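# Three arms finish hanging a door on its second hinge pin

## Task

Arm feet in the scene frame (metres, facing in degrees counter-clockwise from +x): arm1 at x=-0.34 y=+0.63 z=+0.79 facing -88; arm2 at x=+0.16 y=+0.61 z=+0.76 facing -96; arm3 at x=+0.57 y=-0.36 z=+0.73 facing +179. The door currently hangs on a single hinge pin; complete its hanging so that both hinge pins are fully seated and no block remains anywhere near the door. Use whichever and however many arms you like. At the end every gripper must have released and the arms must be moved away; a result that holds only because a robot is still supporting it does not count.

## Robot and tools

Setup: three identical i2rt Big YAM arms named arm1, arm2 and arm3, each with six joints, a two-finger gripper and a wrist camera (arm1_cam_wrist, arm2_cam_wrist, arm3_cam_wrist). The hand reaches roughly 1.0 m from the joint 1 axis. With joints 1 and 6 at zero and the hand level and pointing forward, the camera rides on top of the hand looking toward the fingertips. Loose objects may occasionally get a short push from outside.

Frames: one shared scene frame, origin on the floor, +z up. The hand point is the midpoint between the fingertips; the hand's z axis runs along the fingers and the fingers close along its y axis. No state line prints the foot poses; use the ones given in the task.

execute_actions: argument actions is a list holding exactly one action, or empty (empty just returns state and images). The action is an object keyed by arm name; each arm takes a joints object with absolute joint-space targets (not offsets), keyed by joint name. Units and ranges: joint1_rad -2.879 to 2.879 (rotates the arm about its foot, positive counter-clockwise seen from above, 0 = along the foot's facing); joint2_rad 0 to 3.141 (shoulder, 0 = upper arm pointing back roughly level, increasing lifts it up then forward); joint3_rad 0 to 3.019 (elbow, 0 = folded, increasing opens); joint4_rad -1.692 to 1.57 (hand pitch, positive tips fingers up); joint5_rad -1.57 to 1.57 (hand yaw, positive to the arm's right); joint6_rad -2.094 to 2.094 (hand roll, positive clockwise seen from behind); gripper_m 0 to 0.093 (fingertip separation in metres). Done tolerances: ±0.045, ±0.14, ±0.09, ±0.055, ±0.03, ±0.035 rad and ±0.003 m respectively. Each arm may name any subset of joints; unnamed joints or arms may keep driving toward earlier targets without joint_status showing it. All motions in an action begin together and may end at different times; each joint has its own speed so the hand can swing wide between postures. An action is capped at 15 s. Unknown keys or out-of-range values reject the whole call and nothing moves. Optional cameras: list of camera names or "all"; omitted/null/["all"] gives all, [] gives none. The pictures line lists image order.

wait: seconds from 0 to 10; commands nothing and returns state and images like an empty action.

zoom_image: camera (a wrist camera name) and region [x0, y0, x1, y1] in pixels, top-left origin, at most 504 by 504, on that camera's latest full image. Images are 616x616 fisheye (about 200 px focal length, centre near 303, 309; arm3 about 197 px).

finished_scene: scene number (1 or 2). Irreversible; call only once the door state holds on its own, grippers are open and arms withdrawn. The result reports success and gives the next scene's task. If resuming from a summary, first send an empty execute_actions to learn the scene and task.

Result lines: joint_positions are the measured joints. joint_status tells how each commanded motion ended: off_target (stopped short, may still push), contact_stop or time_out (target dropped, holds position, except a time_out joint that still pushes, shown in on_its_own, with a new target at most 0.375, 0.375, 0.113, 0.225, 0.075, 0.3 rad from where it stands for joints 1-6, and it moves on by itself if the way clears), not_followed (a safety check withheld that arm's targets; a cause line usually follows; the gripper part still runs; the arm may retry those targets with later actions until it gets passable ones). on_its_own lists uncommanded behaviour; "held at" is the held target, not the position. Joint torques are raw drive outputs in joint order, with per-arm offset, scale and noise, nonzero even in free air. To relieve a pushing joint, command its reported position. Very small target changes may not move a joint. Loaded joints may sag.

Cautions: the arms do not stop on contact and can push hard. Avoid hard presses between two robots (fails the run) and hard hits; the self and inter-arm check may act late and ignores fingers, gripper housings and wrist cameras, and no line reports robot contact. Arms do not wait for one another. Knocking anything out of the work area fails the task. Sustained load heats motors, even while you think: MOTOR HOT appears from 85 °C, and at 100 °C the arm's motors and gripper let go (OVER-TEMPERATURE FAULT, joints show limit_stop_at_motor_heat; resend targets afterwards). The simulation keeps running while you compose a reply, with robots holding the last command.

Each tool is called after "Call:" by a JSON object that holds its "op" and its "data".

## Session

Call:
{"op": "execute_actions", "data": {"actions": []}}

Scene clock: 0.00 s.
Joint torques (N m, as the arm reports them, + toward a larger angle): no reading
Motor temperatures (°C, as the motors report them): arm1=[26 28 37 25 28 26] | arm2=[25 31 38 25 26 27] | arm3=[23 29 40 26 25 26]
arm1.joint_positions: joint1_rad=-0.055 joint2_rad=+0.643 joint3_rad=+1.691 joint4_rad=-1.598 joint5_rad=+0.138 joint6_rad=+0.024 gripper_m=+0.094
arm1.joint_status: not commanded
arm1.hand: x=-0.3743 y=+0.4685 z=+1.4090 quat_wxyz=(-0.303, -0.654, -0.578, +0.383) (m; scene frame)
arm2.joint_positions: joint1_rad=+0.045 joint2_rad=+0.388 joint3_rad=+1.584 joint4_rad=-1.589 joint5_rad=+0.134 joint6_rad=-0.670 gripper_m=+0.095
arm2.joint_status: not commanded
arm2.hand: x=+0.1315 y=+0.5519 z=+1.3614 quat_wxyz=(-0.178, -0.419, -0.715, +0.530) (m; scene frame)
arm3.joint_positions: joint1_rad=-0.872 joint2_rad=+0.338 joint3_rad=+1.335 joint4_rad=-1.462 joint5_rad=-0.086 joint6_rad=-0.705 gripper_m=+0.094
arm3.joint_status: not commanded
arm3.hand: x=+0.4871 y=-0.2787 z=+1.2580 quat_wxyz=(-0.350, +0.849, -0.055, -0.393) (m; scene frame)
pictures: arm1_cam_wrist, arm2_cam_wrist, arm3_cam_wrist
Images, in order (width x height): arm1_cam_wrist 616x616, arm2_cam_wrist 616x616, arm3_cam_wrist 616x616.

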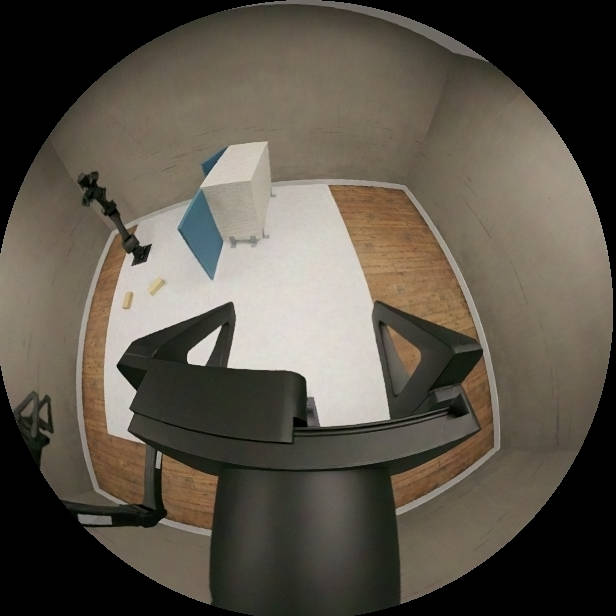

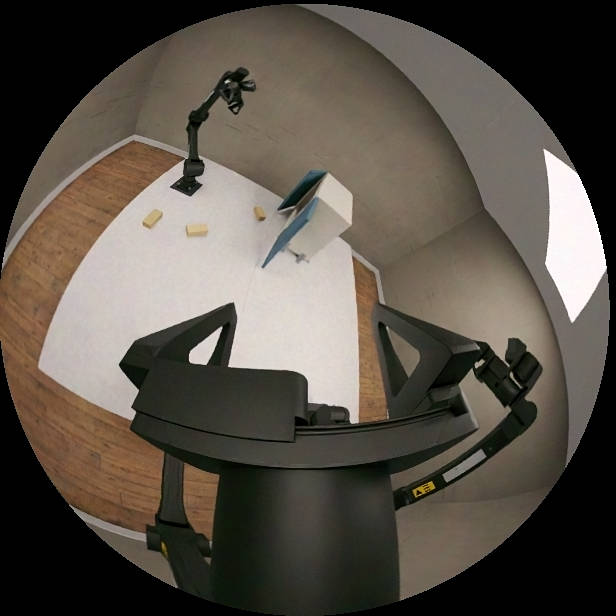

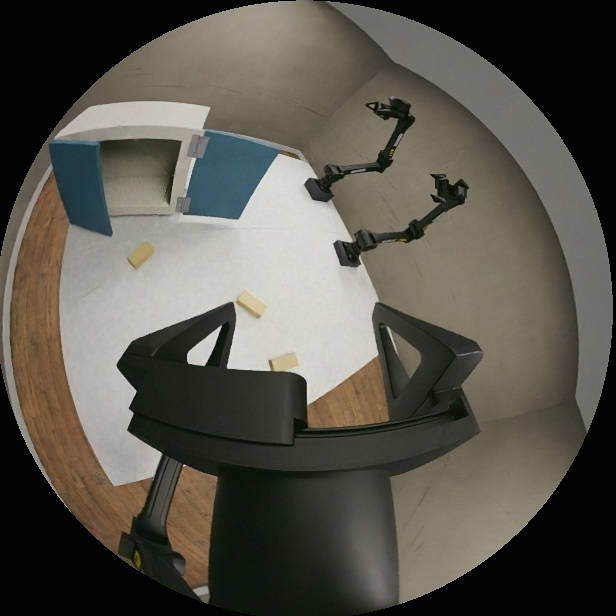

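Call:
{"op": "execute_actions", "data": {"actions": [{"arm3":{"joints":{"joint1_rad":-0.15,"joint2_rad":1.0,"joint3_rad":1.0,"joint4_rad":-0.9,"joint5_rad":0,"joint6_rad":0}},"arm2":{"joints":{"joint1_rad":0.3,"joint2_rad":1.0,"joint3_rad":1.0,"joint4_rad":-1.1,"joint5_rad":0,"joint6_rad":0}}}]}}

Scene clock: 9.00 s.
Joint torques (N m, as the arm reports them, + toward a larger angle): arm1=[-0.09  3.38  6.75  1.65 -0.09 -0.02] | arm2=[ 0.16 -5.42 13.16  2.03 -0.12  0.21] | arm3=[ 0.61 -5.29 11.05  1.97 -0.15  0.09]
Motor temperatures (°C, as the motors report them): arm1=[26 28 39 25 28 26] | arm2=[25 31 39 25 26 27] | arm3=[23 29 42 27 25 26]
arm1.joint_positions: joint1_rad=-0.055 joint2_rad=+0.643 joint3_rad=+1.691 joint4_rad=-1.598 joint5_rad=+0.138 joint6_rad=+0.024 gripper_m=+0.094
arm1.joint_status: not commanded
arm1.hand: x=-0.3743 y=+0.4685 z=+1.4090 quat_wxyz=(-0.303, -0.654, -0.578, +0.383) (m; scene frame)
arm2.joint_positions: joint1_rad=+0.292 joint2_rad=+1.003 joint3_rad=+0.975 joint4_rad=-1.123 joint5_rad=+0.003 joint6_rad=-0.009 gripper_m=+0.095
arm2.joint_status: all done
arm2.hand: x=+0.2253 y=+0.2591 z=+1.0166 quat_wxyz=(-0.163, -0.622, -0.753, +0.136) (m; scene frame)
arm3.joint_positions: joint1_rad=-0.156 joint2_rad=+1.002 joint3_rad=+0.985 joint4_rad=-0.918 joint5_rad=+0.001 joint6_rad=-0.008 gripper_m=+0.094
arm3.joint_status: all done
arm3.hand: x=+0.1731 y=-0.2882 z=+1.0086 quat_wxyz=(-0.029, +0.947, -0.077, -0.311) (m; scene frame)
pictures: arm1_cam_wrist, arm2_cam_wrist, arm3_cam_wrist
Images, in order (width x height): arm1_cam_wrist 616x616, arm2_cam_wrist 616x616, arm3_cam_wrist 616x616.

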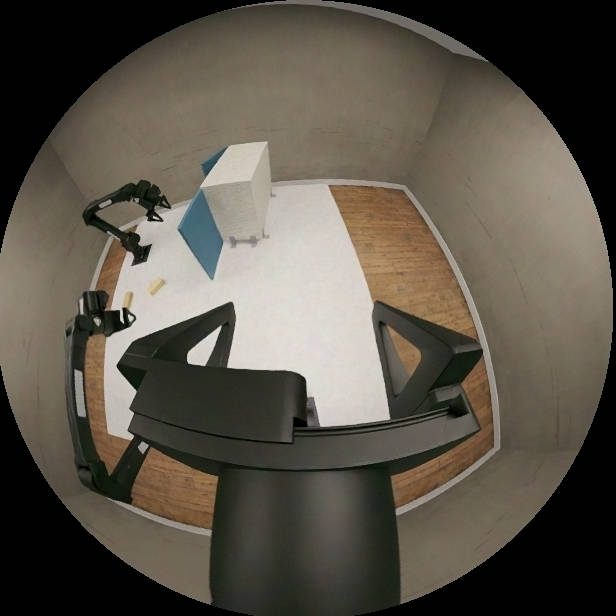

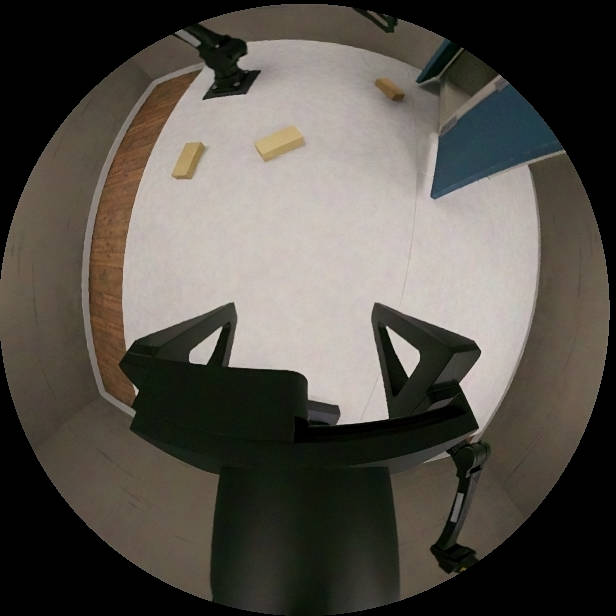

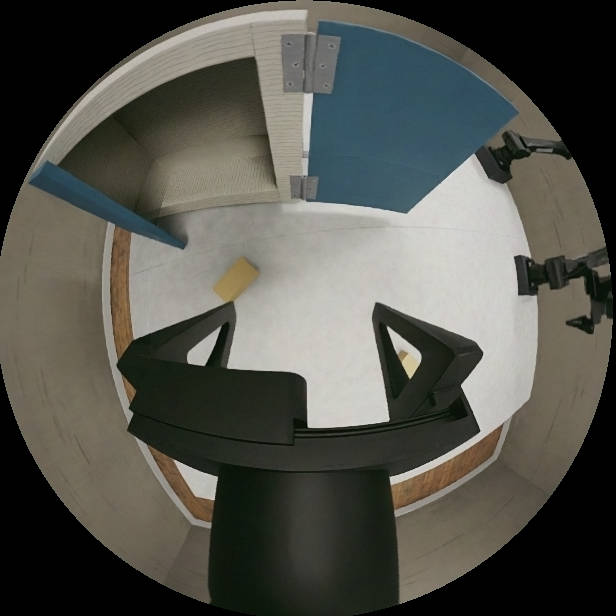

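Call:
{"op": "zoom_image", "data": {"camera": "arm3_cam_wrist", "region": [250,10,370,220]}}

Region (250, 10, 370, 220) of arm3_cam_wrist's 616x616 image, scaled by 2.400, with more detail than that image has; it fills the left 288 columns of this view, and the rest is white.

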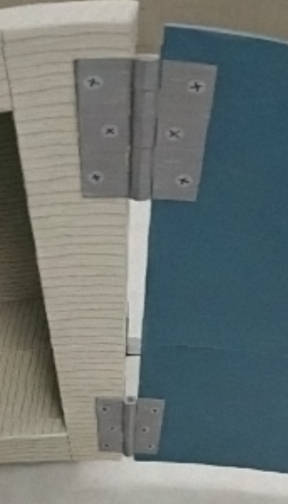

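Call:
{"op": "execute_actions", "data": {"actions": [{"arm3":{"joints":{"joint1_rad":-0.18,"joint2_rad":1.5,"joint3_rad":0.62,"joint4_rad":0.75,"gripper_m":0.03}}}], "cameras": ["arm3_cam_wrist"]}}

Call:
{"op": "zoom_image", "data": {"camera": "arm3_cam_wrist", "region": [250,20,370,320]}}

Scene clock: 18.97 s.
Joint torques (N m, as the arm reports them, + toward a larger angle): arm1=[-0.29  3.71  6.81  1.62 -0.09 -0.02] | arm2=[ 0.28 -5.38 13.08  1.93 -0.13  0.23] | arm3=[-1.   -8.44  6.84  2.65 -0.12  0.12]
Motor temperatures (°C, as the motors report them): arm1=[26 28 39 25 28 26] | arm2=[25 31 42 25 26 27] | arm3=[23 29 44 27 25 26]
arm1.joint_positions: joint1_rad=-0.055 joint2_rad=+0.643 joint3_rad=+1.691 joint4_rad=-1.598 joint5_rad=+0.138 joint6_rad=+0.024 gripper_m=+0.094
arm1.joint_status: not commanded
arm1.hand: x=-0.3743 y=+0.4685 z=+1.4090 quat_wxyz=(-0.303, -0.654, -0.578, +0.383) (m; scene frame)
arm2.joint_positions: joint1_rad=+0.292 joint2_rad=+1.003 joint3_rad=+0.975 joint4_rad=-1.123 joint5_rad=+0.003 joint6_rad=-0.009 gripper_m=+0.095
arm2.joint_status: not commanded
arm2.hand: x=+0.2253 y=+0.2591 z=+1.0166 quat_wxyz=(-0.163, -0.623, -0.753, +0.136) (m; scene frame)
arm3.joint_positions: joint1_rad=-0.169 joint2_rad=+1.494 joint3_rad=+0.624 joint4_rad=+0.729 joint5_rad=-0.001 joint6_rad=-0.006 gripper_m=+0.030
arm3.joint_status: all done
arm3.hand: x=+0.0290 y=-0.2562 z=+0.9137 quat_wxyz=(-0.062, +0.752, -0.067, -0.653) (m; scene frame)
pictures: arm3_cam_wrist
Images, in order (width x height): arm3_cam_wrist 616x616.

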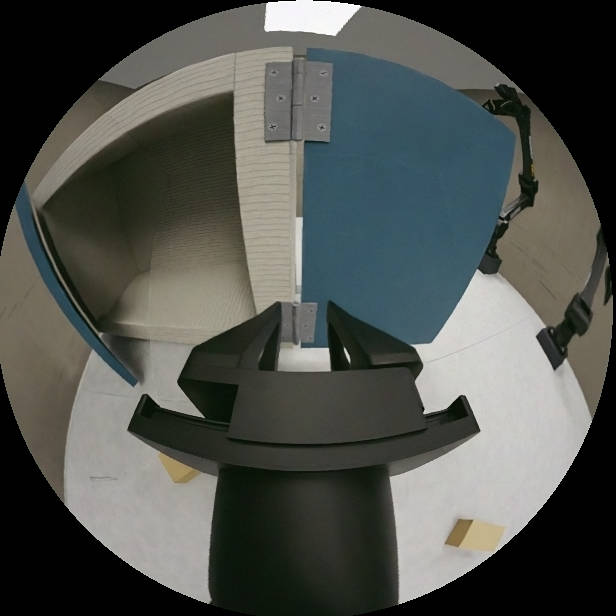

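Region (250, 20, 370, 320) of arm3_cam_wrist's 616x616 image, scaled by 1.680, with more detail than that image has; it fills the left 202 columns of this view, and the rest is white.

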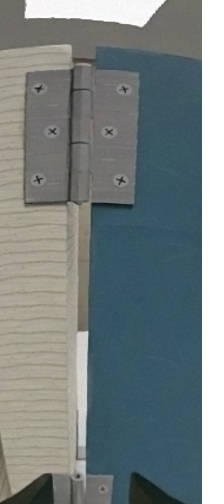

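Call:
{"op": "zoom_image", "data": {"camera": "arm3_cam_wrist", "region": [60,440,180,520]}}

Call:
{"op": "zoom_image", "data": {"camera": "arm3_cam_wrist", "region": [270,270,330,350]}}

Call:
{"op": "zoom_image", "data": {"camera": "arm3_cam_wrist", "region": [260,45,340,150]}}

Region (60, 440, 180, 520) of arm3_cam_wrist's 616x616 image, scaled by 4.200, with more detail than that image has.

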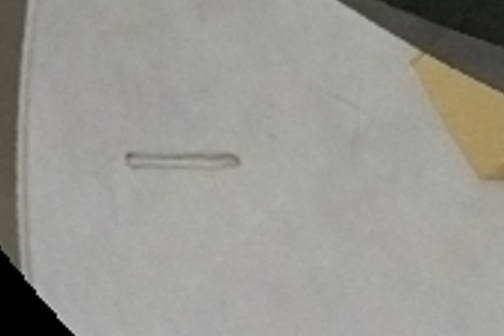

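Region (270, 270, 330, 350) of arm3_cam_wrist's 616x616 image, scaled by 6.300, with more detail than that image has; it fills the left 378 columns of this view, and the rest is white.

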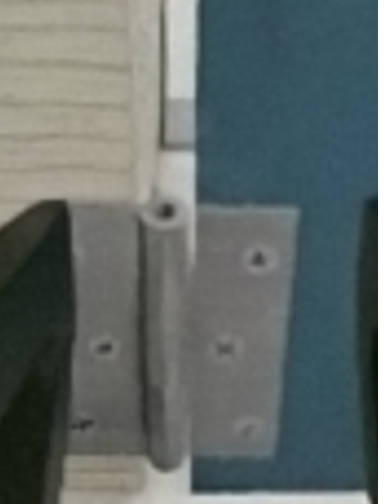

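Region (260, 45, 340, 150) of arm3_cam_wrist's 616x616 image, scaled by 4.800, with more detail than that image has; it fills the left 384 columns of this view, and the rest is white.

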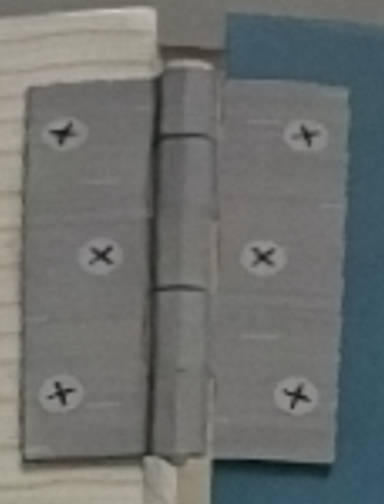

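Call:
{"op": "execute_actions", "data": {"actions": [{"arm3":{"joints":{"joint2_rad":1.1,"joint3_rad":0.6,"joint4_rad":-0.6,"gripper_m":0.04}}}], "cameras": []}}

Call:
{"op": "execute_actions", "data": {"actions": [{"arm3":{"joints":{"joint1_rad":0.52,"joint2_rad":1.3,"joint3_rad":0.78,"joint4_rad":-0.7}}}], "cameras": ["arm3_cam_wrist"]}}

Scene clock: 39.60 s.
Joint torques (N m, as the arm reports them, + toward a larger angle): arm1=[-0.27  3.71  6.79  1.68 -0.09 -0.02] | arm2=[-0.23 -5.39 13.04  1.82 -0.12  0.2 ] | arm3=[-1.04 -4.11  8.82  0.77 -0.1   0.1 ]
Motor temperatures (°C, as the motors report them): arm1=[26 28 40 25 28 26] | arm2=[25 31 44 25 26 27] | arm3=[23 30 43 27 25 26]
arm1.joint_positions: joint1_rad=-0.055 joint2_rad=+0.643 joint3_rad=+1.691 joint4_rad=-1.598 joint5_rad=+0.138 joint6_rad=+0.024 gripper_m=+0.094
arm1.joint_status: not commanded
arm1.hand: x=-0.3743 y=+0.4685 z=+1.4090 quat_wxyz=(-0.303, -0.654, -0.578, +0.383) (m; scene frame)
arm2.joint_positions: joint1_rad=+0.292 joint2_rad=+1.003 joint3_rad=+0.975 joint4_rad=-1.123 joint5_rad=+0.003 joint6_rad=-0.009 gripper_m=+0.095
arm2.joint_status: not commanded
arm2.hand: x=+0.2253 y=+0.2591 z=+1.0166 quat_wxyz=(-0.163, -0.623, -0.753, +0.136) (m; scene frame)
arm3.joint_positions: joint1_rad=-0.169 joint2_rad=+1.091 joint3_rad=+0.596 joint4_rad=-0.590 joint5_rad=-0.001 joint6_rad=-0.006 gripper_m=+0.040
arm3.joint_status: all done
arm3.hand: x=+0.2178 y=-0.2914 z=+0.8261 quat_wxyz=(-0.023, +0.967, -0.087, -0.240) (m; scene frame)
pictures: none
No camera images: the call's "cameras" was empty. Leave "cameras" out to get every camera's image.

Scene clock: 40.87 s.
Joint torques (N m, as the arm reports them, + toward a larger angle): arm1=[-0.21  3.49  6.76  1.62 -0.08 -0.02] | arm2=[ 0.42 -5.45 13.15  1.98 -0.11  0.21] | arm3=[ 0.75 -7.39 11.    0.51 -0.12  0.1 ]
Motor temperatures (°C, as the motors report them): arm1=[26 28 40 25 28 26] | arm2=[25 31 44 25 26 27] | arm3=[23 30 44 27 25 26]
arm1.joint_positions: joint1_rad=-0.055 joint2_rad=+0.643 joint3_rad=+1.691 joint4_rad=-1.598 joint5_rad=+0.138 joint6_rad=+0.024 gripper_m=+0.094
arm1.joint_status: not commanded
arm1.hand: x=-0.3743 y=+0.4685 z=+1.4090 quat_wxyz=(-0.303, -0.654, -0.578, +0.383) (m; scene frame)
arm2.joint_positions: joint1_rad=+0.292 joint2_rad=+1.003 joint3_rad=+0.975 joint4_rad=-1.123 joint5_rad=+0.003 joint6_rad=-0.009 gripper_m=+0.095
arm2.joint_status: not commanded
arm2.hand: x=+0.2253 y=+0.2591 z=+1.0166 quat_wxyz=(-0.163, -0.623, -0.753, +0.136) (m; scene frame)
arm3.joint_positions: joint1_rad=+0.514 joint2_rad=+1.298 joint3_rad=+0.745 joint4_rad=-0.689 joint5_rad=+0.000 joint6_rad=-0.006 gripper_m=+0.040
arm3.joint_status: all done
arm3.hand: x=+0.2274 y=-0.5434 z=+0.8071 quat_wxyz=(+0.040, +0.955, +0.246, -0.159) (m; scene frame)
pictures: arm3_cam_wrist
Images, in order (width x height): arm3_cam_wrist 616x616.

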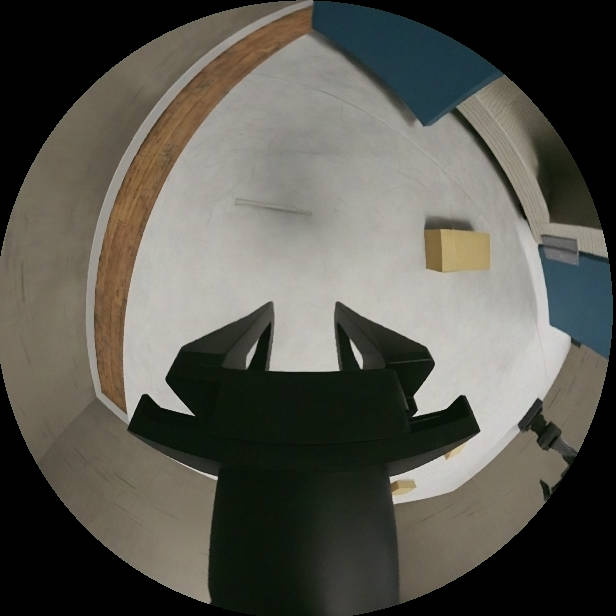

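Call:
{"op": "zoom_image", "data": {"camera": "arm3_cam_wrist", "region": [220,180,330,235]}}

Region (220, 180, 330, 235) of arm3_cam_wrist's 616x616 image, scaled by 4.582, with more detail than that image has.

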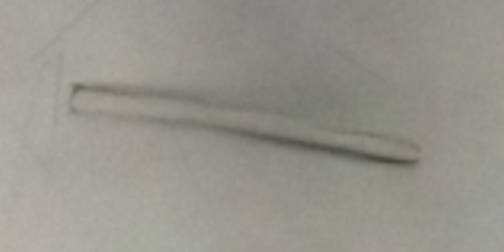

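Call:
{"op": "execute_actions", "data": {"actions": [{"arm3":{"joints":{"joint1_rad":0.625,"joint2_rad":1.69,"joint3_rad":1.18,"joint4_rad":-0.9,"joint6_rad":-1.27,"gripper_m":0.03}}}], "cameras": ["arm3_cam_wrist"]}}

Scene clock: 68.97 s.
Joint torques (N m, as the arm reports them, + toward a larger angle): arm1=[-0.32  3.55  6.79  1.61 -0.09 -0.02] | arm2=[ 0.15 -5.54 13.12  1.93 -0.13  0.2 ] | arm3=[  0.27 -11.26  11.63   0.31  -0.2   -0.01]
Motor temperatures (°C, as the motors report them): arm1=[26 27 40 25 28 26] | arm2=[25 30 45 25 26 27] | arm3=[23 30 48 27 25 26]
arm1.joint_positions: joint1_rad=-0.055 joint2_rad=+0.643 joint3_rad=+1.691 joint4_rad=-1.598 joint5_rad=+0.138 joint6_rad=+0.024 gripper_m=+0.094
arm1.joint_status: not commanded
arm1.hand: x=-0.3743 y=+0.4685 z=+1.4090 quat_wxyz=(-0.303, -0.654, -0.578, +0.383) (m; scene frame)
arm2.joint_positions: joint1_rad=+0.292 joint2_rad=+1.003 joint3_rad=+0.975 joint4_rad=-1.123 joint5_rad=+0.003 joint6_rad=-0.009 gripper_m=+0.095
arm2.joint_status: not commanded
arm2.hand: x=+0.2253 y=+0.2591 z=+1.0166 quat_wxyz=(-0.163, -0.623, -0.753, +0.136) (m; scene frame)
arm3.joint_positions: joint1_rad=+0.624 joint2_rad=+1.685 joint3_rad=+1.133 joint4_rad=-0.889 joint5_rad=+0.000 joint6_rad=-1.262 gripper_m=+0.030
arm3.joint_status: all done
arm3.hand: x=+0.1680 y=-0.6368 z=+0.7816 quat_wxyz=(-0.021, +0.593, +0.803, -0.061) (m; scene frame)
pictures: arm3_cam_wrist
Images, in order (width x height): arm3_cam_wrist 616x616.

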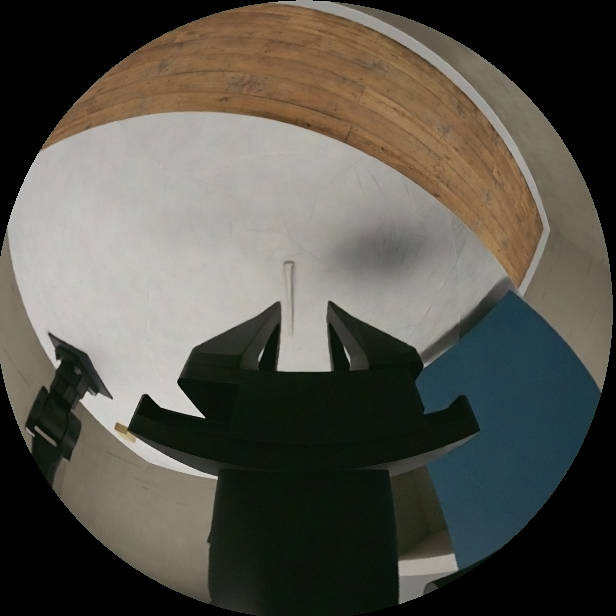

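Call:
{"op": "execute_actions", "data": {"actions": [{"arm3":{"joints":{"joint2_rad":1.73,"joint3_rad":1.05,"joint4_rad":-0.77}}}], "cameras": ["arm3_cam_wrist"]}}

Scene clock: 82.27 s.
Joint torques (N m, as the arm reports them, + toward a larger angle): arm1=[-0.28  3.65  6.8   1.66 -0.08 -0.01] | arm2=[ 0.26 -5.71 13.19  1.92 -0.09  0.2 ] | arm3=[ -0.06 -10.7    7.57   1.17  -0.22  -0.02]
Motor temperatures (°C, as the motors report them): arm1=[26 27 40 25 28 26] | arm2=[25 30 45 25 26 27] | arm3=[23 31 49 26 25 26]
arm1.joint_positions: joint1_rad=-0.055 joint2_rad=+0.643 joint3_rad=+1.691 joint4_rad=-1.598 joint5_rad=+0.138 joint6_rad=+0.024 gripper_m=+0.094
arm1.joint_status: not commanded
arm1.hand: x=-0.3743 y=+0.4685 z=+1.4090 quat_wxyz=(-0.303, -0.654, -0.578, +0.383) (m; scene frame)
arm2.joint_positions: joint1_rad=+0.292 joint2_rad=+1.003 joint3_rad=+0.975 joint4_rad=-1.123 joint5_rad=+0.003 joint6_rad=-0.009 gripper_m=+0.095
arm2.joint_status: not commanded
arm2.hand: x=+0.2253 y=+0.2591 z=+1.0166 quat_wxyz=(-0.163, -0.623, -0.753, +0.136) (m; scene frame)
arm3.joint_positions: joint1_rad=+0.624 joint2_rad=+1.723 joint3_rad=+1.046 joint4_rad=-0.783 joint5_rad=+0.000 joint6_rad=-1.263 gripper_m=+0.030
arm3.joint_status: all done
arm3.hand: x=+0.1831 y=-0.6262 z=+0.7373 quat_wxyz=(-0.018, +0.593, +0.804, -0.052) (m; scene frame)
pictures: arm3_cam_wrist
Images, in order (width x height): arm3_cam_wrist 616x616.

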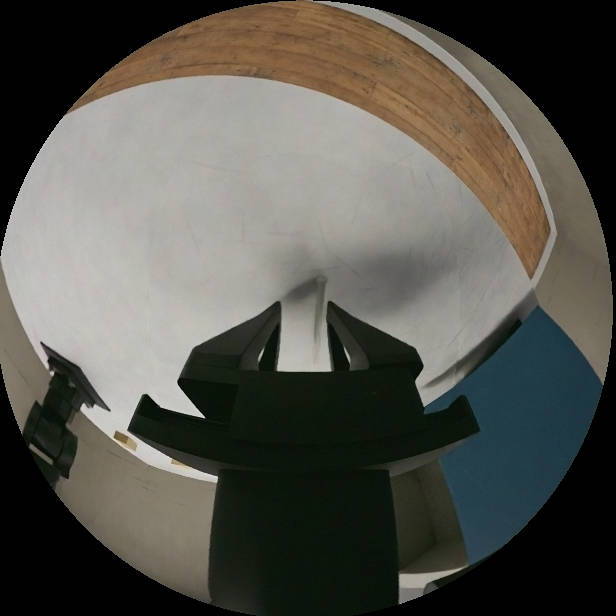

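Call:
{"op": "execute_actions", "data": {"actions": [{"arm3":{"joints":{"gripper_m":0}}}], "cameras": ["arm3_cam_wrist"]}}

Call:
{"op": "execute_actions", "data": {"actions": [{"arm3":{"joints":{"joint2_rad":1.3,"joint3_rad":0.8,"joint4_rad":-0.5}}}], "cameras": ["arm3_cam_wrist"]}}

Scene clock: 86.43 s.
Joint torques (N m, as the arm reports them, + toward a larger angle): arm1=[-0.14  3.43  6.76  1.64 -0.08 -0.02] | arm2=[ 0.16 -5.2  13.02  1.97 -0.12  0.18] | arm3=[  0.27 -11.53   7.38   1.07  -0.2   -0.02]
Motor temperatures (°C, as the motors report them): arm1=[26 27 40 25 28 26] | arm2=[25 30 45 25 26 27] | arm3=[23 31 48 26 25 26]
arm1.joint_positions: joint1_rad=-0.055 joint2_rad=+0.643 joint3_rad=+1.691 joint4_rad=-1.598 joint5_rad=+0.138 joint6_rad=+0.024 gripper_m=+0.094
arm1.joint_status: not commanded
arm1.hand: x=-0.3743 y=+0.4685 z=+1.4090 quat_wxyz=(-0.303, -0.654, -0.578, +0.383) (m; scene frame)
arm2.joint_positions: joint1_rad=+0.292 joint2_rad=+1.003 joint3_rad=+0.975 joint4_rad=-1.123 joint5_rad=+0.003 joint6_rad=-0.009 gripper_m=+0.095
arm2.joint_status: not commanded
arm2.hand: x=+0.2253 y=+0.2591 z=+1.0166 quat_wxyz=(-0.163, -0.623, -0.753, +0.136) (m; scene frame)
arm3.joint_positions: joint1_rad=+0.624 joint2_rad=+1.723 joint3_rad=+1.046 joint4_rad=-0.783 joint5_rad=+0.000 joint6_rad=-1.263 gripper_m=+0.000
arm3.joint_status: all done
arm3.hand: x=+0.1831 y=-0.6262 z=+0.7373 quat_wxyz=(-0.018, +0.592, +0.804, -0.052) (m; scene frame)
pictures: arm3_cam_wrist
Images, in order (width x height): arm3_cam_wrist 616x616.

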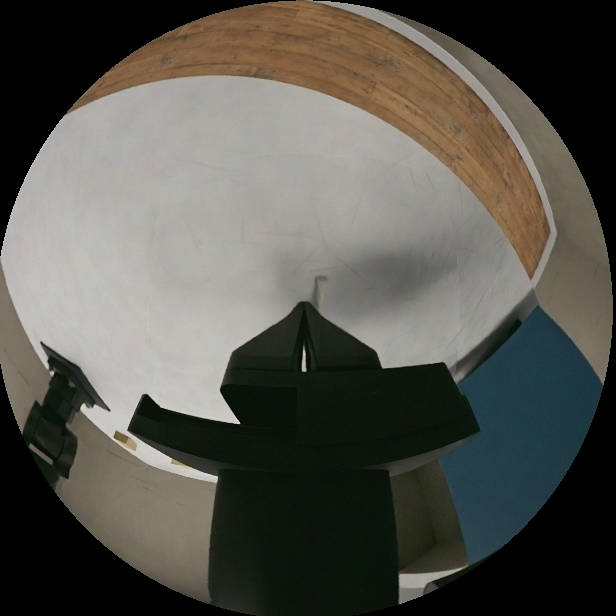

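Scene clock: 87.60 s.
Joint torques (N m, as the arm reports them, + toward a larger angle): arm1=[-0.13  3.61  6.8   1.61 -0.09 -0.02] | arm2=[-0.29 -5.46 12.98  1.95 -0.14  0.22] | arm3=[-0.09 -6.6   8.36  1.83 -0.2   0.03]
Motor temperatures (°C, as the motors report them): arm1=[26 27 40 25 28 26] | arm2=[25 30 45 25 26 27] | arm3=[23 31 48 26 25 26]
arm1.joint_positions: joint1_rad=-0.055 joint2_rad=+0.643 joint3_rad=+1.691 joint4_rad=-1.598 joint5_rad=+0.138 joint6_rad=+0.024 gripper_m=+0.094
arm1.joint_status: not commanded
arm1.hand: x=-0.3743 y=+0.4685 z=+1.4090 quat_wxyz=(-0.303, -0.654, -0.578, +0.383) (m; scene frame)
arm2.joint_positions: joint1_rad=+0.292 joint2_rad=+1.003 joint3_rad=+0.975 joint4_rad=-1.123 joint5_rad=+0.003 joint6_rad=-0.009 gripper_m=+0.095
arm2.joint_status: not commanded
arm2.hand: x=+0.2253 y=+0.2591 z=+1.0166 quat_wxyz=(-0.163, -0.623, -0.753, +0.136) (m; scene frame)
arm3.joint_positions: joint1_rad=+0.624 joint2_rad=+1.291 joint3_rad=+0.802 joint4_rad=-0.514 joint5_rad=+0.000 joint6_rad=-1.263 gripper_m=+0.000
arm3.joint_status: all done
arm3.hand: x=+0.1987 y=-0.6155 z=+0.8533 quat_wxyz=(-0.090, +0.569, +0.773, -0.265) (m; scene frame)
pictures: arm3_cam_wrist
Images, in order (width x height): arm3_cam_wrist 616x616.

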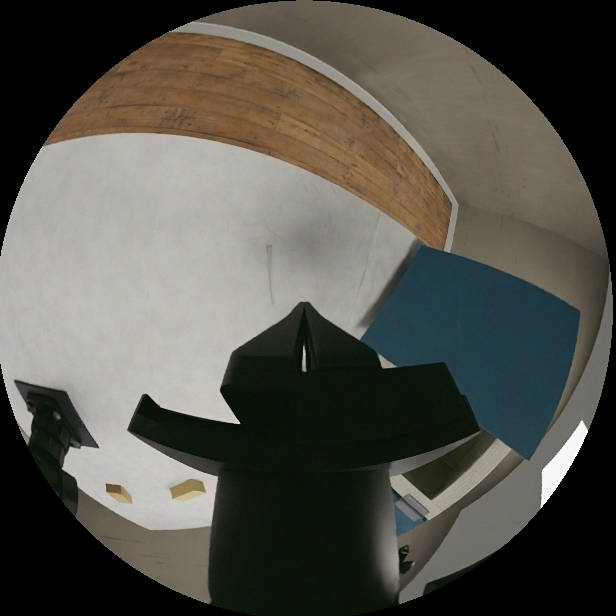

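Call:
{"op": "execute_actions", "data": {"actions": [{"arm3":{"joints":{"joint2_rad":1.66,"joint3_rad":1.12,"joint4_rad":-0.82,"gripper_m":0.035}}}], "cameras": []}}

Call:
{"op": "execute_actions", "data": {"actions": [{"arm3":{"joints":{"joint2_rad":1.755,"joint3_rad":1.07,"joint4_rad":-0.745}}}], "cameras": ["arm3_cam_wrist"]}}

Scene clock: 95.47 s.
Joint torques (N m, as the arm reports them, + toward a larger angle): arm1=[-0.21  3.69  6.83  1.62 -0.09 -0.03] | arm2=[-0.02 -5.39 13.14  1.94 -0.09  0.21] | arm3=[  0.48 -11.26  11.63   0.33  -0.2   -0.01]
Motor temperatures (°C, as the motors report them): arm1=[26 27 40 25 28 26] | arm2=[25 30 46 25 26 27] | arm3=[23 30 47 27 25 26]
arm1.joint_positions: joint1_rad=-0.055 joint2_rad=+0.643 joint3_rad=+1.691 joint4_rad=-1.598 joint5_rad=+0.138 joint6_rad=+0.024 gripper_m=+0.094
arm1.joint_status: not commanded
arm1.hand: x=-0.3743 y=+0.4685 z=+1.4090 quat_wxyz=(-0.303, -0.654, -0.578, +0.383) (m; scene frame)
arm2.joint_positions: joint1_rad=+0.292 joint2_rad=+1.003 joint3_rad=+0.975 joint4_rad=-1.123 joint5_rad=+0.003 joint6_rad=-0.009 gripper_m=+0.095
arm2.joint_status: not commanded
arm2.hand: x=+0.2253 y=+0.2591 z=+1.0166 quat_wxyz=(-0.163, -0.623, -0.753, +0.136) (m; scene frame)
arm3.joint_positions: joint1_rad=+0.624 joint2_rad=+1.657 joint3_rad=+1.075 joint4_rad=-0.809 joint5_rad=+0.000 joint6_rad=-1.263 gripper_m=+0.035
arm3.joint_status: all done
arm3.hand: x=+0.1718 y=-0.6341 z=+0.7767 quat_wxyz=(-0.029, +0.591, +0.802, -0.084) (m; scene frame)
pictures: none
No camera images: the call's "cameras" was empty. Leave "cameras" out to get every camera's image.

Scene clock: 96.43 s.
Joint torques (N m, as the arm reports them, + toward a larger angle): arm1=[-0.17  3.6   6.78  1.63 -0.09 -0.02] | arm2=[-0.08 -5.44 13.1   2.04 -0.13  0.2 ] | arm3=[  0.   -12.02   6.98   0.95  -0.22   0.  ]
Motor temperatures (°C, as the motors report them): arm1=[26 27 40 25 28 26] | arm2=[25 30 46 25 26 27] | arm3=[23 31 47 27 25 26]
arm1.joint_positions: joint1_rad=-0.055 joint2_rad=+0.643 joint3_rad=+1.691 joint4_rad=-1.598 joint5_rad=+0.138 joint6_rad=+0.024 gripper_m=+0.094
arm1.joint_status: not commanded
arm1.hand: x=-0.3743 y=+0.4685 z=+1.4090 quat_wxyz=(-0.303, -0.654, -0.578, +0.383) (m; scene frame)
arm2.joint_positions: joint1_rad=+0.292 joint2_rad=+1.003 joint3_rad=+0.975 joint4_rad=-1.123 joint5_rad=+0.003 joint6_rad=-0.009 gripper_m=+0.095
arm2.joint_status: not commanded
arm2.hand: x=+0.2253 y=+0.2591 z=+1.0166 quat_wxyz=(-0.163, -0.623, -0.753, +0.136) (m; scene frame)
arm3.joint_positions: joint1_rad=+0.624 joint2_rad=+1.749 joint3_rad=+1.072 joint4_rad=-0.754 joint5_rad=+0.000 joint6_rad=-1.264 gripper_m=+0.035
arm3.joint_status: all done
arm3.hand: x=+0.1695 y=-0.6357 z=+0.7348 quat_wxyz=(-0.022, +0.592, +0.803, -0.066) (m; scene frame)
pictures: arm3_cam_wrist
Images, in order (width x height): arm3_cam_wrist 616x616.

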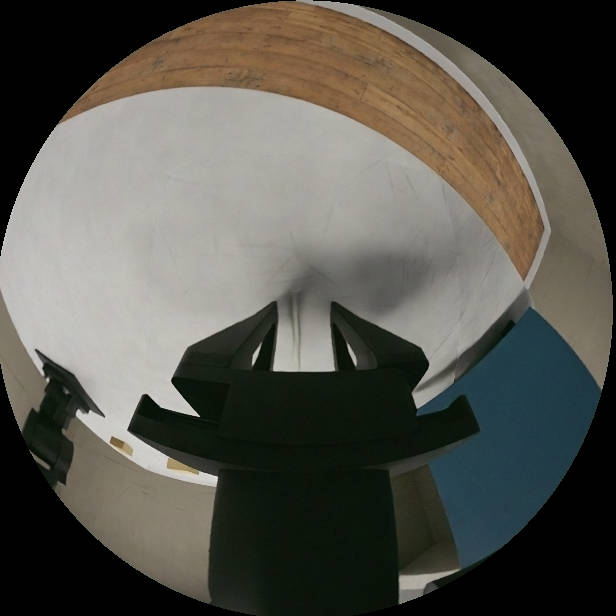

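Call:
{"op": "execute_actions", "data": {"actions": [{"arm3":{"joints":{"joint2_rad":1.79}}}], "cameras": []}}

Call:
{"op": "execute_actions", "data": {"actions": [{"arm3":{"joints":{"gripper_m":0}}}], "cameras": []}}

Call:
{"op": "execute_actions", "data": {"actions": [{"arm3":{"joints":{"joint2_rad":1.3,"joint3_rad":0.8,"joint4_rad":-0.5}}}], "cameras": ["arm3_cam_wrist"]}}

Scene clock: 108.17 s.
Joint torques (N m, as the arm reports them, + toward a larger angle): arm1=[-0.17  3.73  6.76  1.58 -0.09 -0.02] | arm2=[ 0.41 -5.29 13.11  1.93 -0.11  0.21] | arm3=[ 0.51 -9.34  6.91  0.88 -0.21  0.  ]
Motor temperatures (°C, as the motors report them): arm1=[26 27 40 25 28 26] | arm2=[25 30 46 25 26 27] | arm3=[23 31 45 27 25 26]
arm1.joint_positions: joint1_rad=-0.055 joint2_rad=+0.643 joint3_rad=+1.691 joint4_rad=-1.598 joint5_rad=+0.138 joint6_rad=+0.024 gripper_m=+0.094
arm1.joint_status: not commanded
arm1.hand: x=-0.3743 y=+0.4685 z=+1.4090 quat_wxyz=(-0.303, -0.654, -0.578, +0.383) (m; scene frame)
arm2.joint_positions: joint1_rad=+0.292 joint2_rad=+1.003 joint3_rad=+0.975 joint4_rad=-1.123 joint5_rad=+0.003 joint6_rad=-0.009 gripper_m=+0.095
arm2.joint_status: not commanded
arm2.hand: x=+0.2253 y=+0.2591 z=+1.0166 quat_wxyz=(-0.163, -0.623, -0.753, +0.136) (m; scene frame)
arm3.joint_positions: joint1_rad=+0.624 joint2_rad=+1.750 joint3_rad=+1.072 joint4_rad=-0.754 joint5_rad=+0.000 joint6_rad=-1.264 gripper_m=+0.035
arm3.joint_status: all done
arm3.hand: x=+0.1697 y=-0.6356 z=+0.7343 quat_wxyz=(-0.022, +0.592, +0.803, -0.065) (m; scene frame)
pictures: none
No camera images: the call's "cameras" was empty. Leave "cameras" out to get every camera's image.

Scene clock: 108.70 s.
Joint torques (N m, as the arm reports them, + toward a larger angle): arm1=[-0.31  3.3   6.76  1.64 -0.1  -0.02] | arm2=[ 0.34 -5.08 13.13  1.97 -0.13  0.2 ] | arm3=[ 0.17 -9.71  7.    0.84 -0.23  0.  ]
Motor temperatures (°C, as the motors report them): arm1=[26 27 40 25 28 26] | arm2=[25 30 46 25 26 27] | arm3=[23 31 45 27 25 26]
arm1.joint_positions: joint1_rad=-0.055 joint2_rad=+0.643 joint3_rad=+1.691 joint4_rad=-1.598 joint5_rad=+0.138 joint6_rad=+0.024 gripper_m=+0.094
arm1.joint_status: not commanded
arm1.hand: x=-0.3743 y=+0.4685 z=+1.4090 quat_wxyz=(-0.303, -0.654, -0.578, +0.383) (m; scene frame)
arm2.joint_positions: joint1_rad=+0.292 joint2_rad=+1.003 joint3_rad=+0.975 joint4_rad=-1.123 joint5_rad=+0.003 joint6_rad=-0.009 gripper_m=+0.095
arm2.joint_status: not commanded
arm2.hand: x=+0.2253 y=+0.2591 z=+1.0166 quat_wxyz=(-0.163, -0.623, -0.753, +0.136) (m; scene frame)
arm3.joint_positions: joint1_rad=+0.624 joint2_rad=+1.755 joint3_rad=+1.072 joint4_rad=-0.754 joint5_rad=+0.000 joint6_rad=-1.264 gripper_m=+0.002
arm3.joint_status: all done
arm3.hand: x=+0.1701 y=-0.6353 z=+0.7321 quat_wxyz=(-0.022, +0.592, +0.803, -0.063) (m; scene frame)
pictures: none
No camera images: the call's "cameras" was empty. Leave "cameras" out to get every camera's image.

Scene clock: 109.90 s.
Joint torques (N m, as the arm reports them, + toward a larger angle): arm1=[-0.17  3.39  6.78  1.63 -0.1  -0.02] | arm2=[ 0.3  -5.43 13.04  1.97 -0.12  0.21] | arm3=[ 0.19 -6.97  8.82  1.72 -0.19  0.04]
Motor temperatures (°C, as the motors report them): arm1=[26 27 40 25 28 26] | arm2=[25 30 46 25 26 27] | arm3=[23 31 45 27 25 26]
arm1.joint_positions: joint1_rad=-0.055 joint2_rad=+0.643 joint3_rad=+1.691 joint4_rad=-1.598 joint5_rad=+0.138 joint6_rad=+0.024 gripper_m=+0.094
arm1.joint_status: not commanded
arm1.hand: x=-0.3743 y=+0.4685 z=+1.4090 quat_wxyz=(-0.303, -0.654, -0.578, +0.383) (m; scene frame)
arm2.joint_positions: joint1_rad=+0.292 joint2_rad=+1.003 joint3_rad=+0.975 joint4_rad=-1.123 joint5_rad=+0.003 joint6_rad=-0.009 gripper_m=+0.095
arm2.joint_status: not commanded
arm2.hand: x=+0.2253 y=+0.2591 z=+1.0166 quat_wxyz=(-0.163, -0.623, -0.753, +0.136) (m; scene frame)
arm3.joint_positions: joint1_rad=+0.624 joint2_rad=+1.291 joint3_rad=+0.797 joint4_rad=-0.513 joint5_rad=+0.000 joint6_rad=-1.264 gripper_m=+0.002
arm3.joint_status: all done
arm3.hand: x=+0.2002 y=-0.6144 z=+0.8510 quat_wxyz=(-0.090, +0.570, +0.774, -0.263) (m; scene frame)
pictures: arm3_cam_wrist
Images, in order (width x height): arm3_cam_wrist 616x616.

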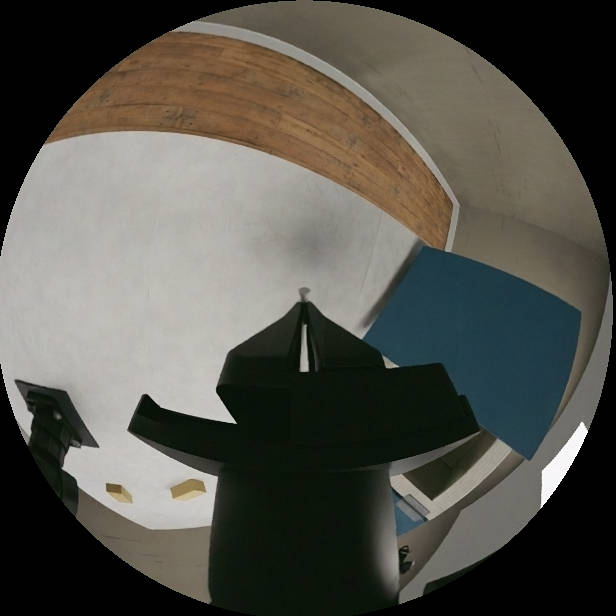

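Call:
{"op": "execute_actions", "data": {"actions": [{"arm3":{"joints":{"joint1_rad":-0.18}},"arm1":{"joints":{"joint1_rad":0.2,"joint2_rad":1.2,"joint3_rad":0.68,"joint4_rad":0.4,"joint5_rad":0,"joint6_rad":0}}}], "cameras": []}}

Call:
{"op": "execute_actions", "data": {"actions": [{"arm3":{"joints":{"joint2_rad":1.4,"joint3_rad":0.66,"joint4_rad":0.72,"joint6_rad":0.0}}}]}}

Scene clock: 125.93 s.
Joint torques (N m, as the arm reports them, + toward a larger angle): arm1=[ 0.14 -8.84  8.39  2.38 -0.23 -0.21] | arm2=[ 0.04 -5.47 13.1   2.03 -0.14  0.22] | arm3=[-0.01 -6.93  8.88  1.62 -0.21  0.02]
Motor temperatures (°C, as the motors report them): arm1=[26 27 40 25 28 26] | arm2=[25 30 46 25 26 27] | arm3=[23 30 46 27 25 26]
arm1.joint_positions: joint1_rad=+0.197 joint2_rad=+1.205 joint3_rad=+0.678 joint4_rad=+0.376 joint5_rad=+0.002 joint6_rad=+0.015 gripper_m=+0.094
arm1.joint_status: all done
arm1.hand: x=-0.2244 y=+0.1195 z=+1.0724 quat_wxyz=(-0.515, -0.477, -0.591, +0.398) (m; scene frame)
arm2.joint_positions: joint1_rad=+0.292 joint2_rad=+1.003 joint3_rad=+0.975 joint4_rad=-1.123 joint5_rad=+0.003 joint6_rad=-0.009 gripper_m=+0.095
arm2.joint_status: not commanded
arm2.hand: x=+0.2253 y=+0.2591 z=+1.0166 quat_wxyz=(-0.163, -0.623, -0.753, +0.136) (m; scene frame)
arm3.joint_positions: joint1_rad=-0.175 joint2_rad=+1.291 joint3_rad=+0.797 joint4_rad=-0.513 joint5_rad=+0.000 joint6_rad=-1.264 gripper_m=+0.002
arm3.joint_status: all done
arm3.hand: x=+0.1280 y=-0.2714 z=+0.8513 quat_wxyz=(-0.185, +0.826, +0.491, -0.207) (m; scene frame)
pictures: none
No camera images: the call's "cameras" was empty. Leave "cameras" out to get every camera's image.

Scene clock: 127.97 s.
Joint torques (N m, as the arm reports them, + toward a larger angle): arm1=[ 0.05 -8.97  8.41  2.4  -0.23 -0.21] | arm2=[ 0.14 -5.37 13.23  1.85 -0.11  0.23] | arm3=[-0.32 -9.27  9.34  2.63 -0.14  0.1 ]
Motor temperatures (°C, as the motors report them): arm1=[26 27 40 25 28 26] | arm2=[25 30 46 25 26 27] | arm3=[23 30 46 27 25 26]
arm1.joint_positions: joint1_rad=+0.197 joint2_rad=+1.205 joint3_rad=+0.678 joint4_rad=+0.376 joint5_rad=+0.002 joint6_rad=+0.015 gripper_m=+0.094
arm1.joint_status: not commanded
arm1.hand: x=-0.2244 y=+0.1195 z=+1.0724 quat_wxyz=(-0.515, -0.477, -0.591, +0.398) (m; scene frame)
arm2.joint_positions: joint1_rad=+0.292 joint2_rad=+1.003 joint3_rad=+0.975 joint4_rad=-1.123 joint5_rad=+0.003 joint6_rad=-0.009 gripper_m=+0.095
arm2.joint_status: not commanded
arm2.hand: x=+0.2253 y=+0.2591 z=+1.0166 quat_wxyz=(-0.163, -0.623, -0.753, +0.136) (m; scene frame)
arm3.joint_positions: joint1_rad=-0.175 joint2_rad=+1.411 joint3_rad=+0.642 joint4_rad=+0.698 joint5_rad=+0.000 joint6_rad=-0.008 gripper_m=+0.002
arm3.joint_status: all done
arm3.hand: x=+0.0315 y=-0.2527 z=+0.9587 quat_wxyz=(-0.068, +0.729, -0.067, -0.678) (m; scene frame)
pictures: arm1_cam_wrist, arm2_cam_wrist, arm3_cam_wrist
Images, in order (width x height): arm1_cam_wrist 616x616, arm2_cam_wrist 616x616, arm3_cam_wrist 616x616.

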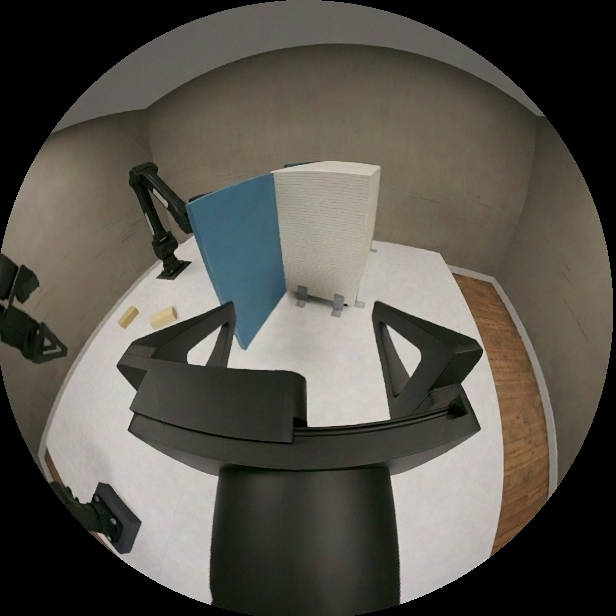

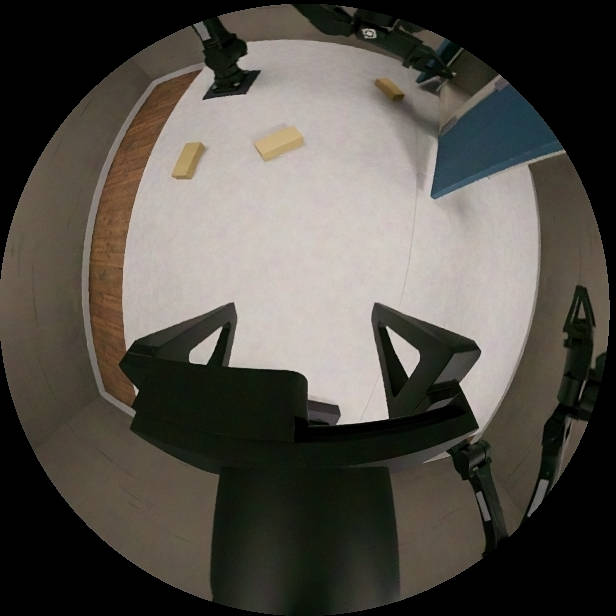

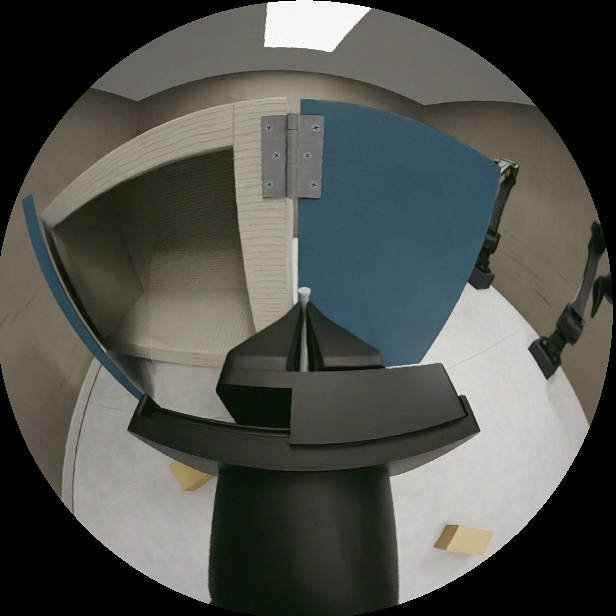

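Call:
{"op": "execute_actions", "data": {"actions": [{"arm3":{"joints":{"joint1_rad":-0.155,"joint2_rad":1.57,"joint3_rad":0.8,"joint4_rad":0.76}}}], "cameras": ["arm3_cam_wrist"]}}

Scene clock: 136.80 s.
Joint torques (N m, as the arm reports them, + toward a larger angle): arm1=[ 0.13 -8.9   8.39  2.37 -0.24 -0.2 ] | arm2=[ 0.04 -5.46 13.19  1.85 -0.11  0.2 ] | arm3=[  1.29 -10.09  10.66   2.54  -0.13   0.13]
Motor temperatures (°C, as the motors report them): arm1=[26 27 41 25 28 26] | arm2=[25 30 46 25 26 27] | arm3=[23 31 46 27 25 26]
arm1.joint_positions: joint1_rad=+0.197 joint2_rad=+1.205 joint3_rad=+0.678 joint4_rad=+0.376 joint5_rad=+0.002 joint6_rad=+0.015 gripper_m=+0.094
arm1.joint_status: not commanded
arm1.hand: x=-0.2244 y=+0.1195 z=+1.0724 quat_wxyz=(-0.515, -0.477, -0.591, +0.398) (m; scene frame)
arm2.joint_positions: joint1_rad=+0.292 joint2_rad=+1.003 joint3_rad=+0.975 joint4_rad=-1.123 joint5_rad=+0.003 joint6_rad=-0.009 gripper_m=+0.095
arm2.joint_status: not commanded
arm2.hand: x=+0.2253 y=+0.2591 z=+1.0166 quat_wxyz=(-0.163, -0.623, -0.753, +0.136) (m; scene frame)
arm3.joint_positions: joint1_rad=-0.169 joint2_rad=+1.569 joint3_rad=+0.764 joint4_rad=+0.740 joint5_rad=+0.000 joint6_rad=-0.008 gripper_m=+0.002
arm3.joint_status: all done
arm3.hand: x=-0.0191 y=-0.2469 z=+0.9449 quat_wxyz=(-0.066, +0.727, -0.064, -0.681) (m; scene frame)
pictures: arm3_cam_wrist
Images, in order (width x height): arm3_cam_wrist 616x616.

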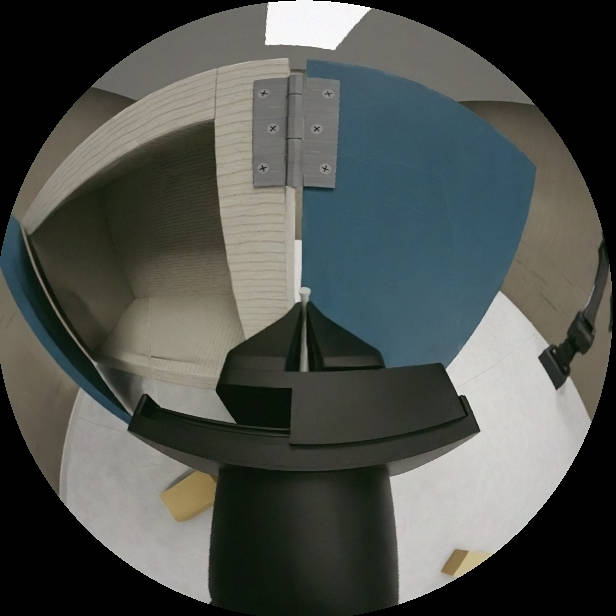

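Call:
{"op": "execute_actions", "data": {"actions": [{"arm3":{"joints":{"joint1_rad":-0.145,"joint2_rad":1.63,"joint3_rad":0.845,"joint4_rad":0.76}},"arm2":{"joints":{"joint1_rad":0.33,"joint2_rad":1.7,"joint3_rad":0.95,"joint4_rad":0.55,"joint5_rad":0.75,"gripper_m":0}}}]}}

Scene clock: 154.00 s.
Joint torques (N m, as the arm reports them, + toward a larger angle): arm1=[-0.07 -8.95  8.38  2.38 -0.23 -0.21] | arm2=[ -0.04 -13.07   9.54   2.75   0.37   0.23] | arm3=[  1.24 -10.28  11.03   2.61  -0.16   0.12]
Motor temperatures (°C, as the motors report them): arm1=[26 27 41 25 28 26] | arm2=[25 30 46 25 26 27] | arm3=[23 31 48 27 25 26]
arm1.joint_positions: joint1_rad=+0.197 joint2_rad=+1.205 joint3_rad=+0.678 joint4_rad=+0.376 joint5_rad=+0.002 joint6_rad=+0.015 gripper_m=+0.094
arm1.joint_status: not commanded
arm1.hand: x=-0.2244 y=+0.1195 z=+1.0724 quat_wxyz=(-0.515, -0.477, -0.591, +0.398) (m; scene frame)
arm2.joint_positions: joint1_rad=+0.323 joint2_rad=+1.702 joint3_rad=+0.942 joint4_rad=+0.523 joint5_rad=+0.746 joint6_rad=-0.008 gripper_m=+0.001
arm2.joint_status: all done
arm2.hand: x=+0.1766 y=-0.0110 z=+0.9534 quat_wxyz=(-0.270, -0.634, -0.428, +0.585) (m; scene frame)
arm3.joint_positions: joint1_rad=-0.158 joint2_rad=+1.620 joint3_rad=+0.804 joint4_rad=+0.740 joint5_rad=+0.000 joint6_rad=-0.008 gripper_m=+0.002
arm3.joint_status: all done
arm3.hand: x=-0.0361 y=-0.2506 z=+0.9351 quat_wxyz=(-0.062, +0.731, -0.060, -0.677) (m; scene frame)
pictures: arm1_cam_wrist, arm2_cam_wrist, arm3_cam_wrist
Images, in order (width x height): arm1_cam_wrist 616x616, arm2_cam_wrist 616x616, arm3_cam_wrist 616x616.

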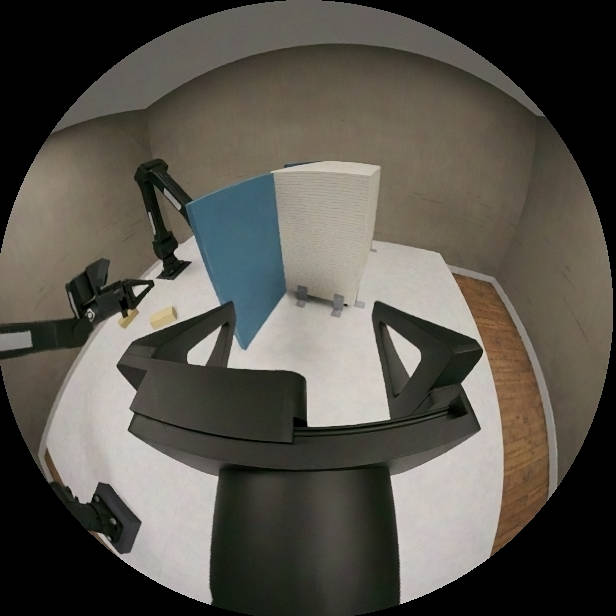

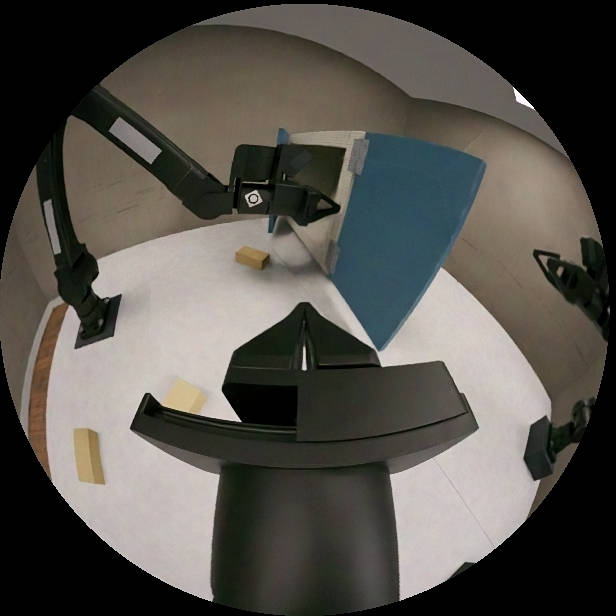

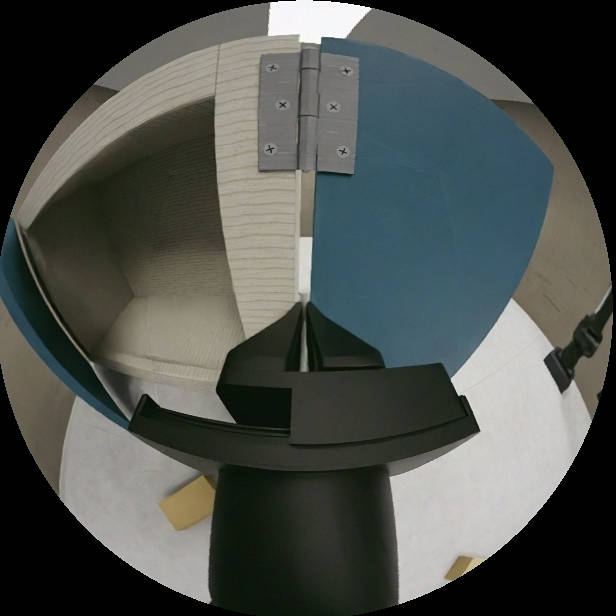

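Call:
{"op": "zoom_image", "data": {"camera": "arm2_cam_wrist", "region": [300,180,370,290]}}

Call:
{"op": "zoom_image", "data": {"camera": "arm3_cam_wrist", "region": [270,260,340,380]}}

Region (300, 180, 370, 290) of arm2_cam_wrist's 616x616 image, scaled by 4.582, with more detail than that image has; it fills the left 321 columns of this view, and the rest is white.

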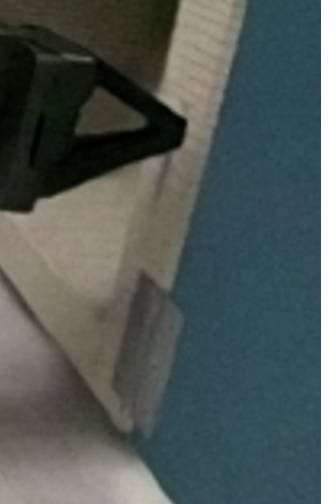

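Region (270, 260, 340, 380) of arm3_cam_wrist's 616x616 image, scaled by 4.200, with more detail than that image has; it fills the left 294 columns of this view, and the rest is white.

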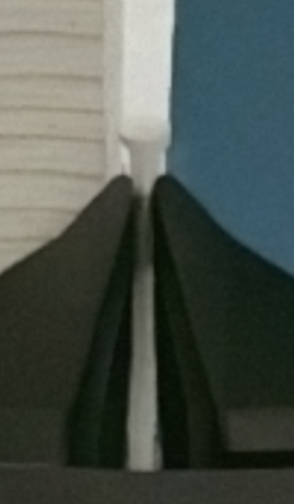

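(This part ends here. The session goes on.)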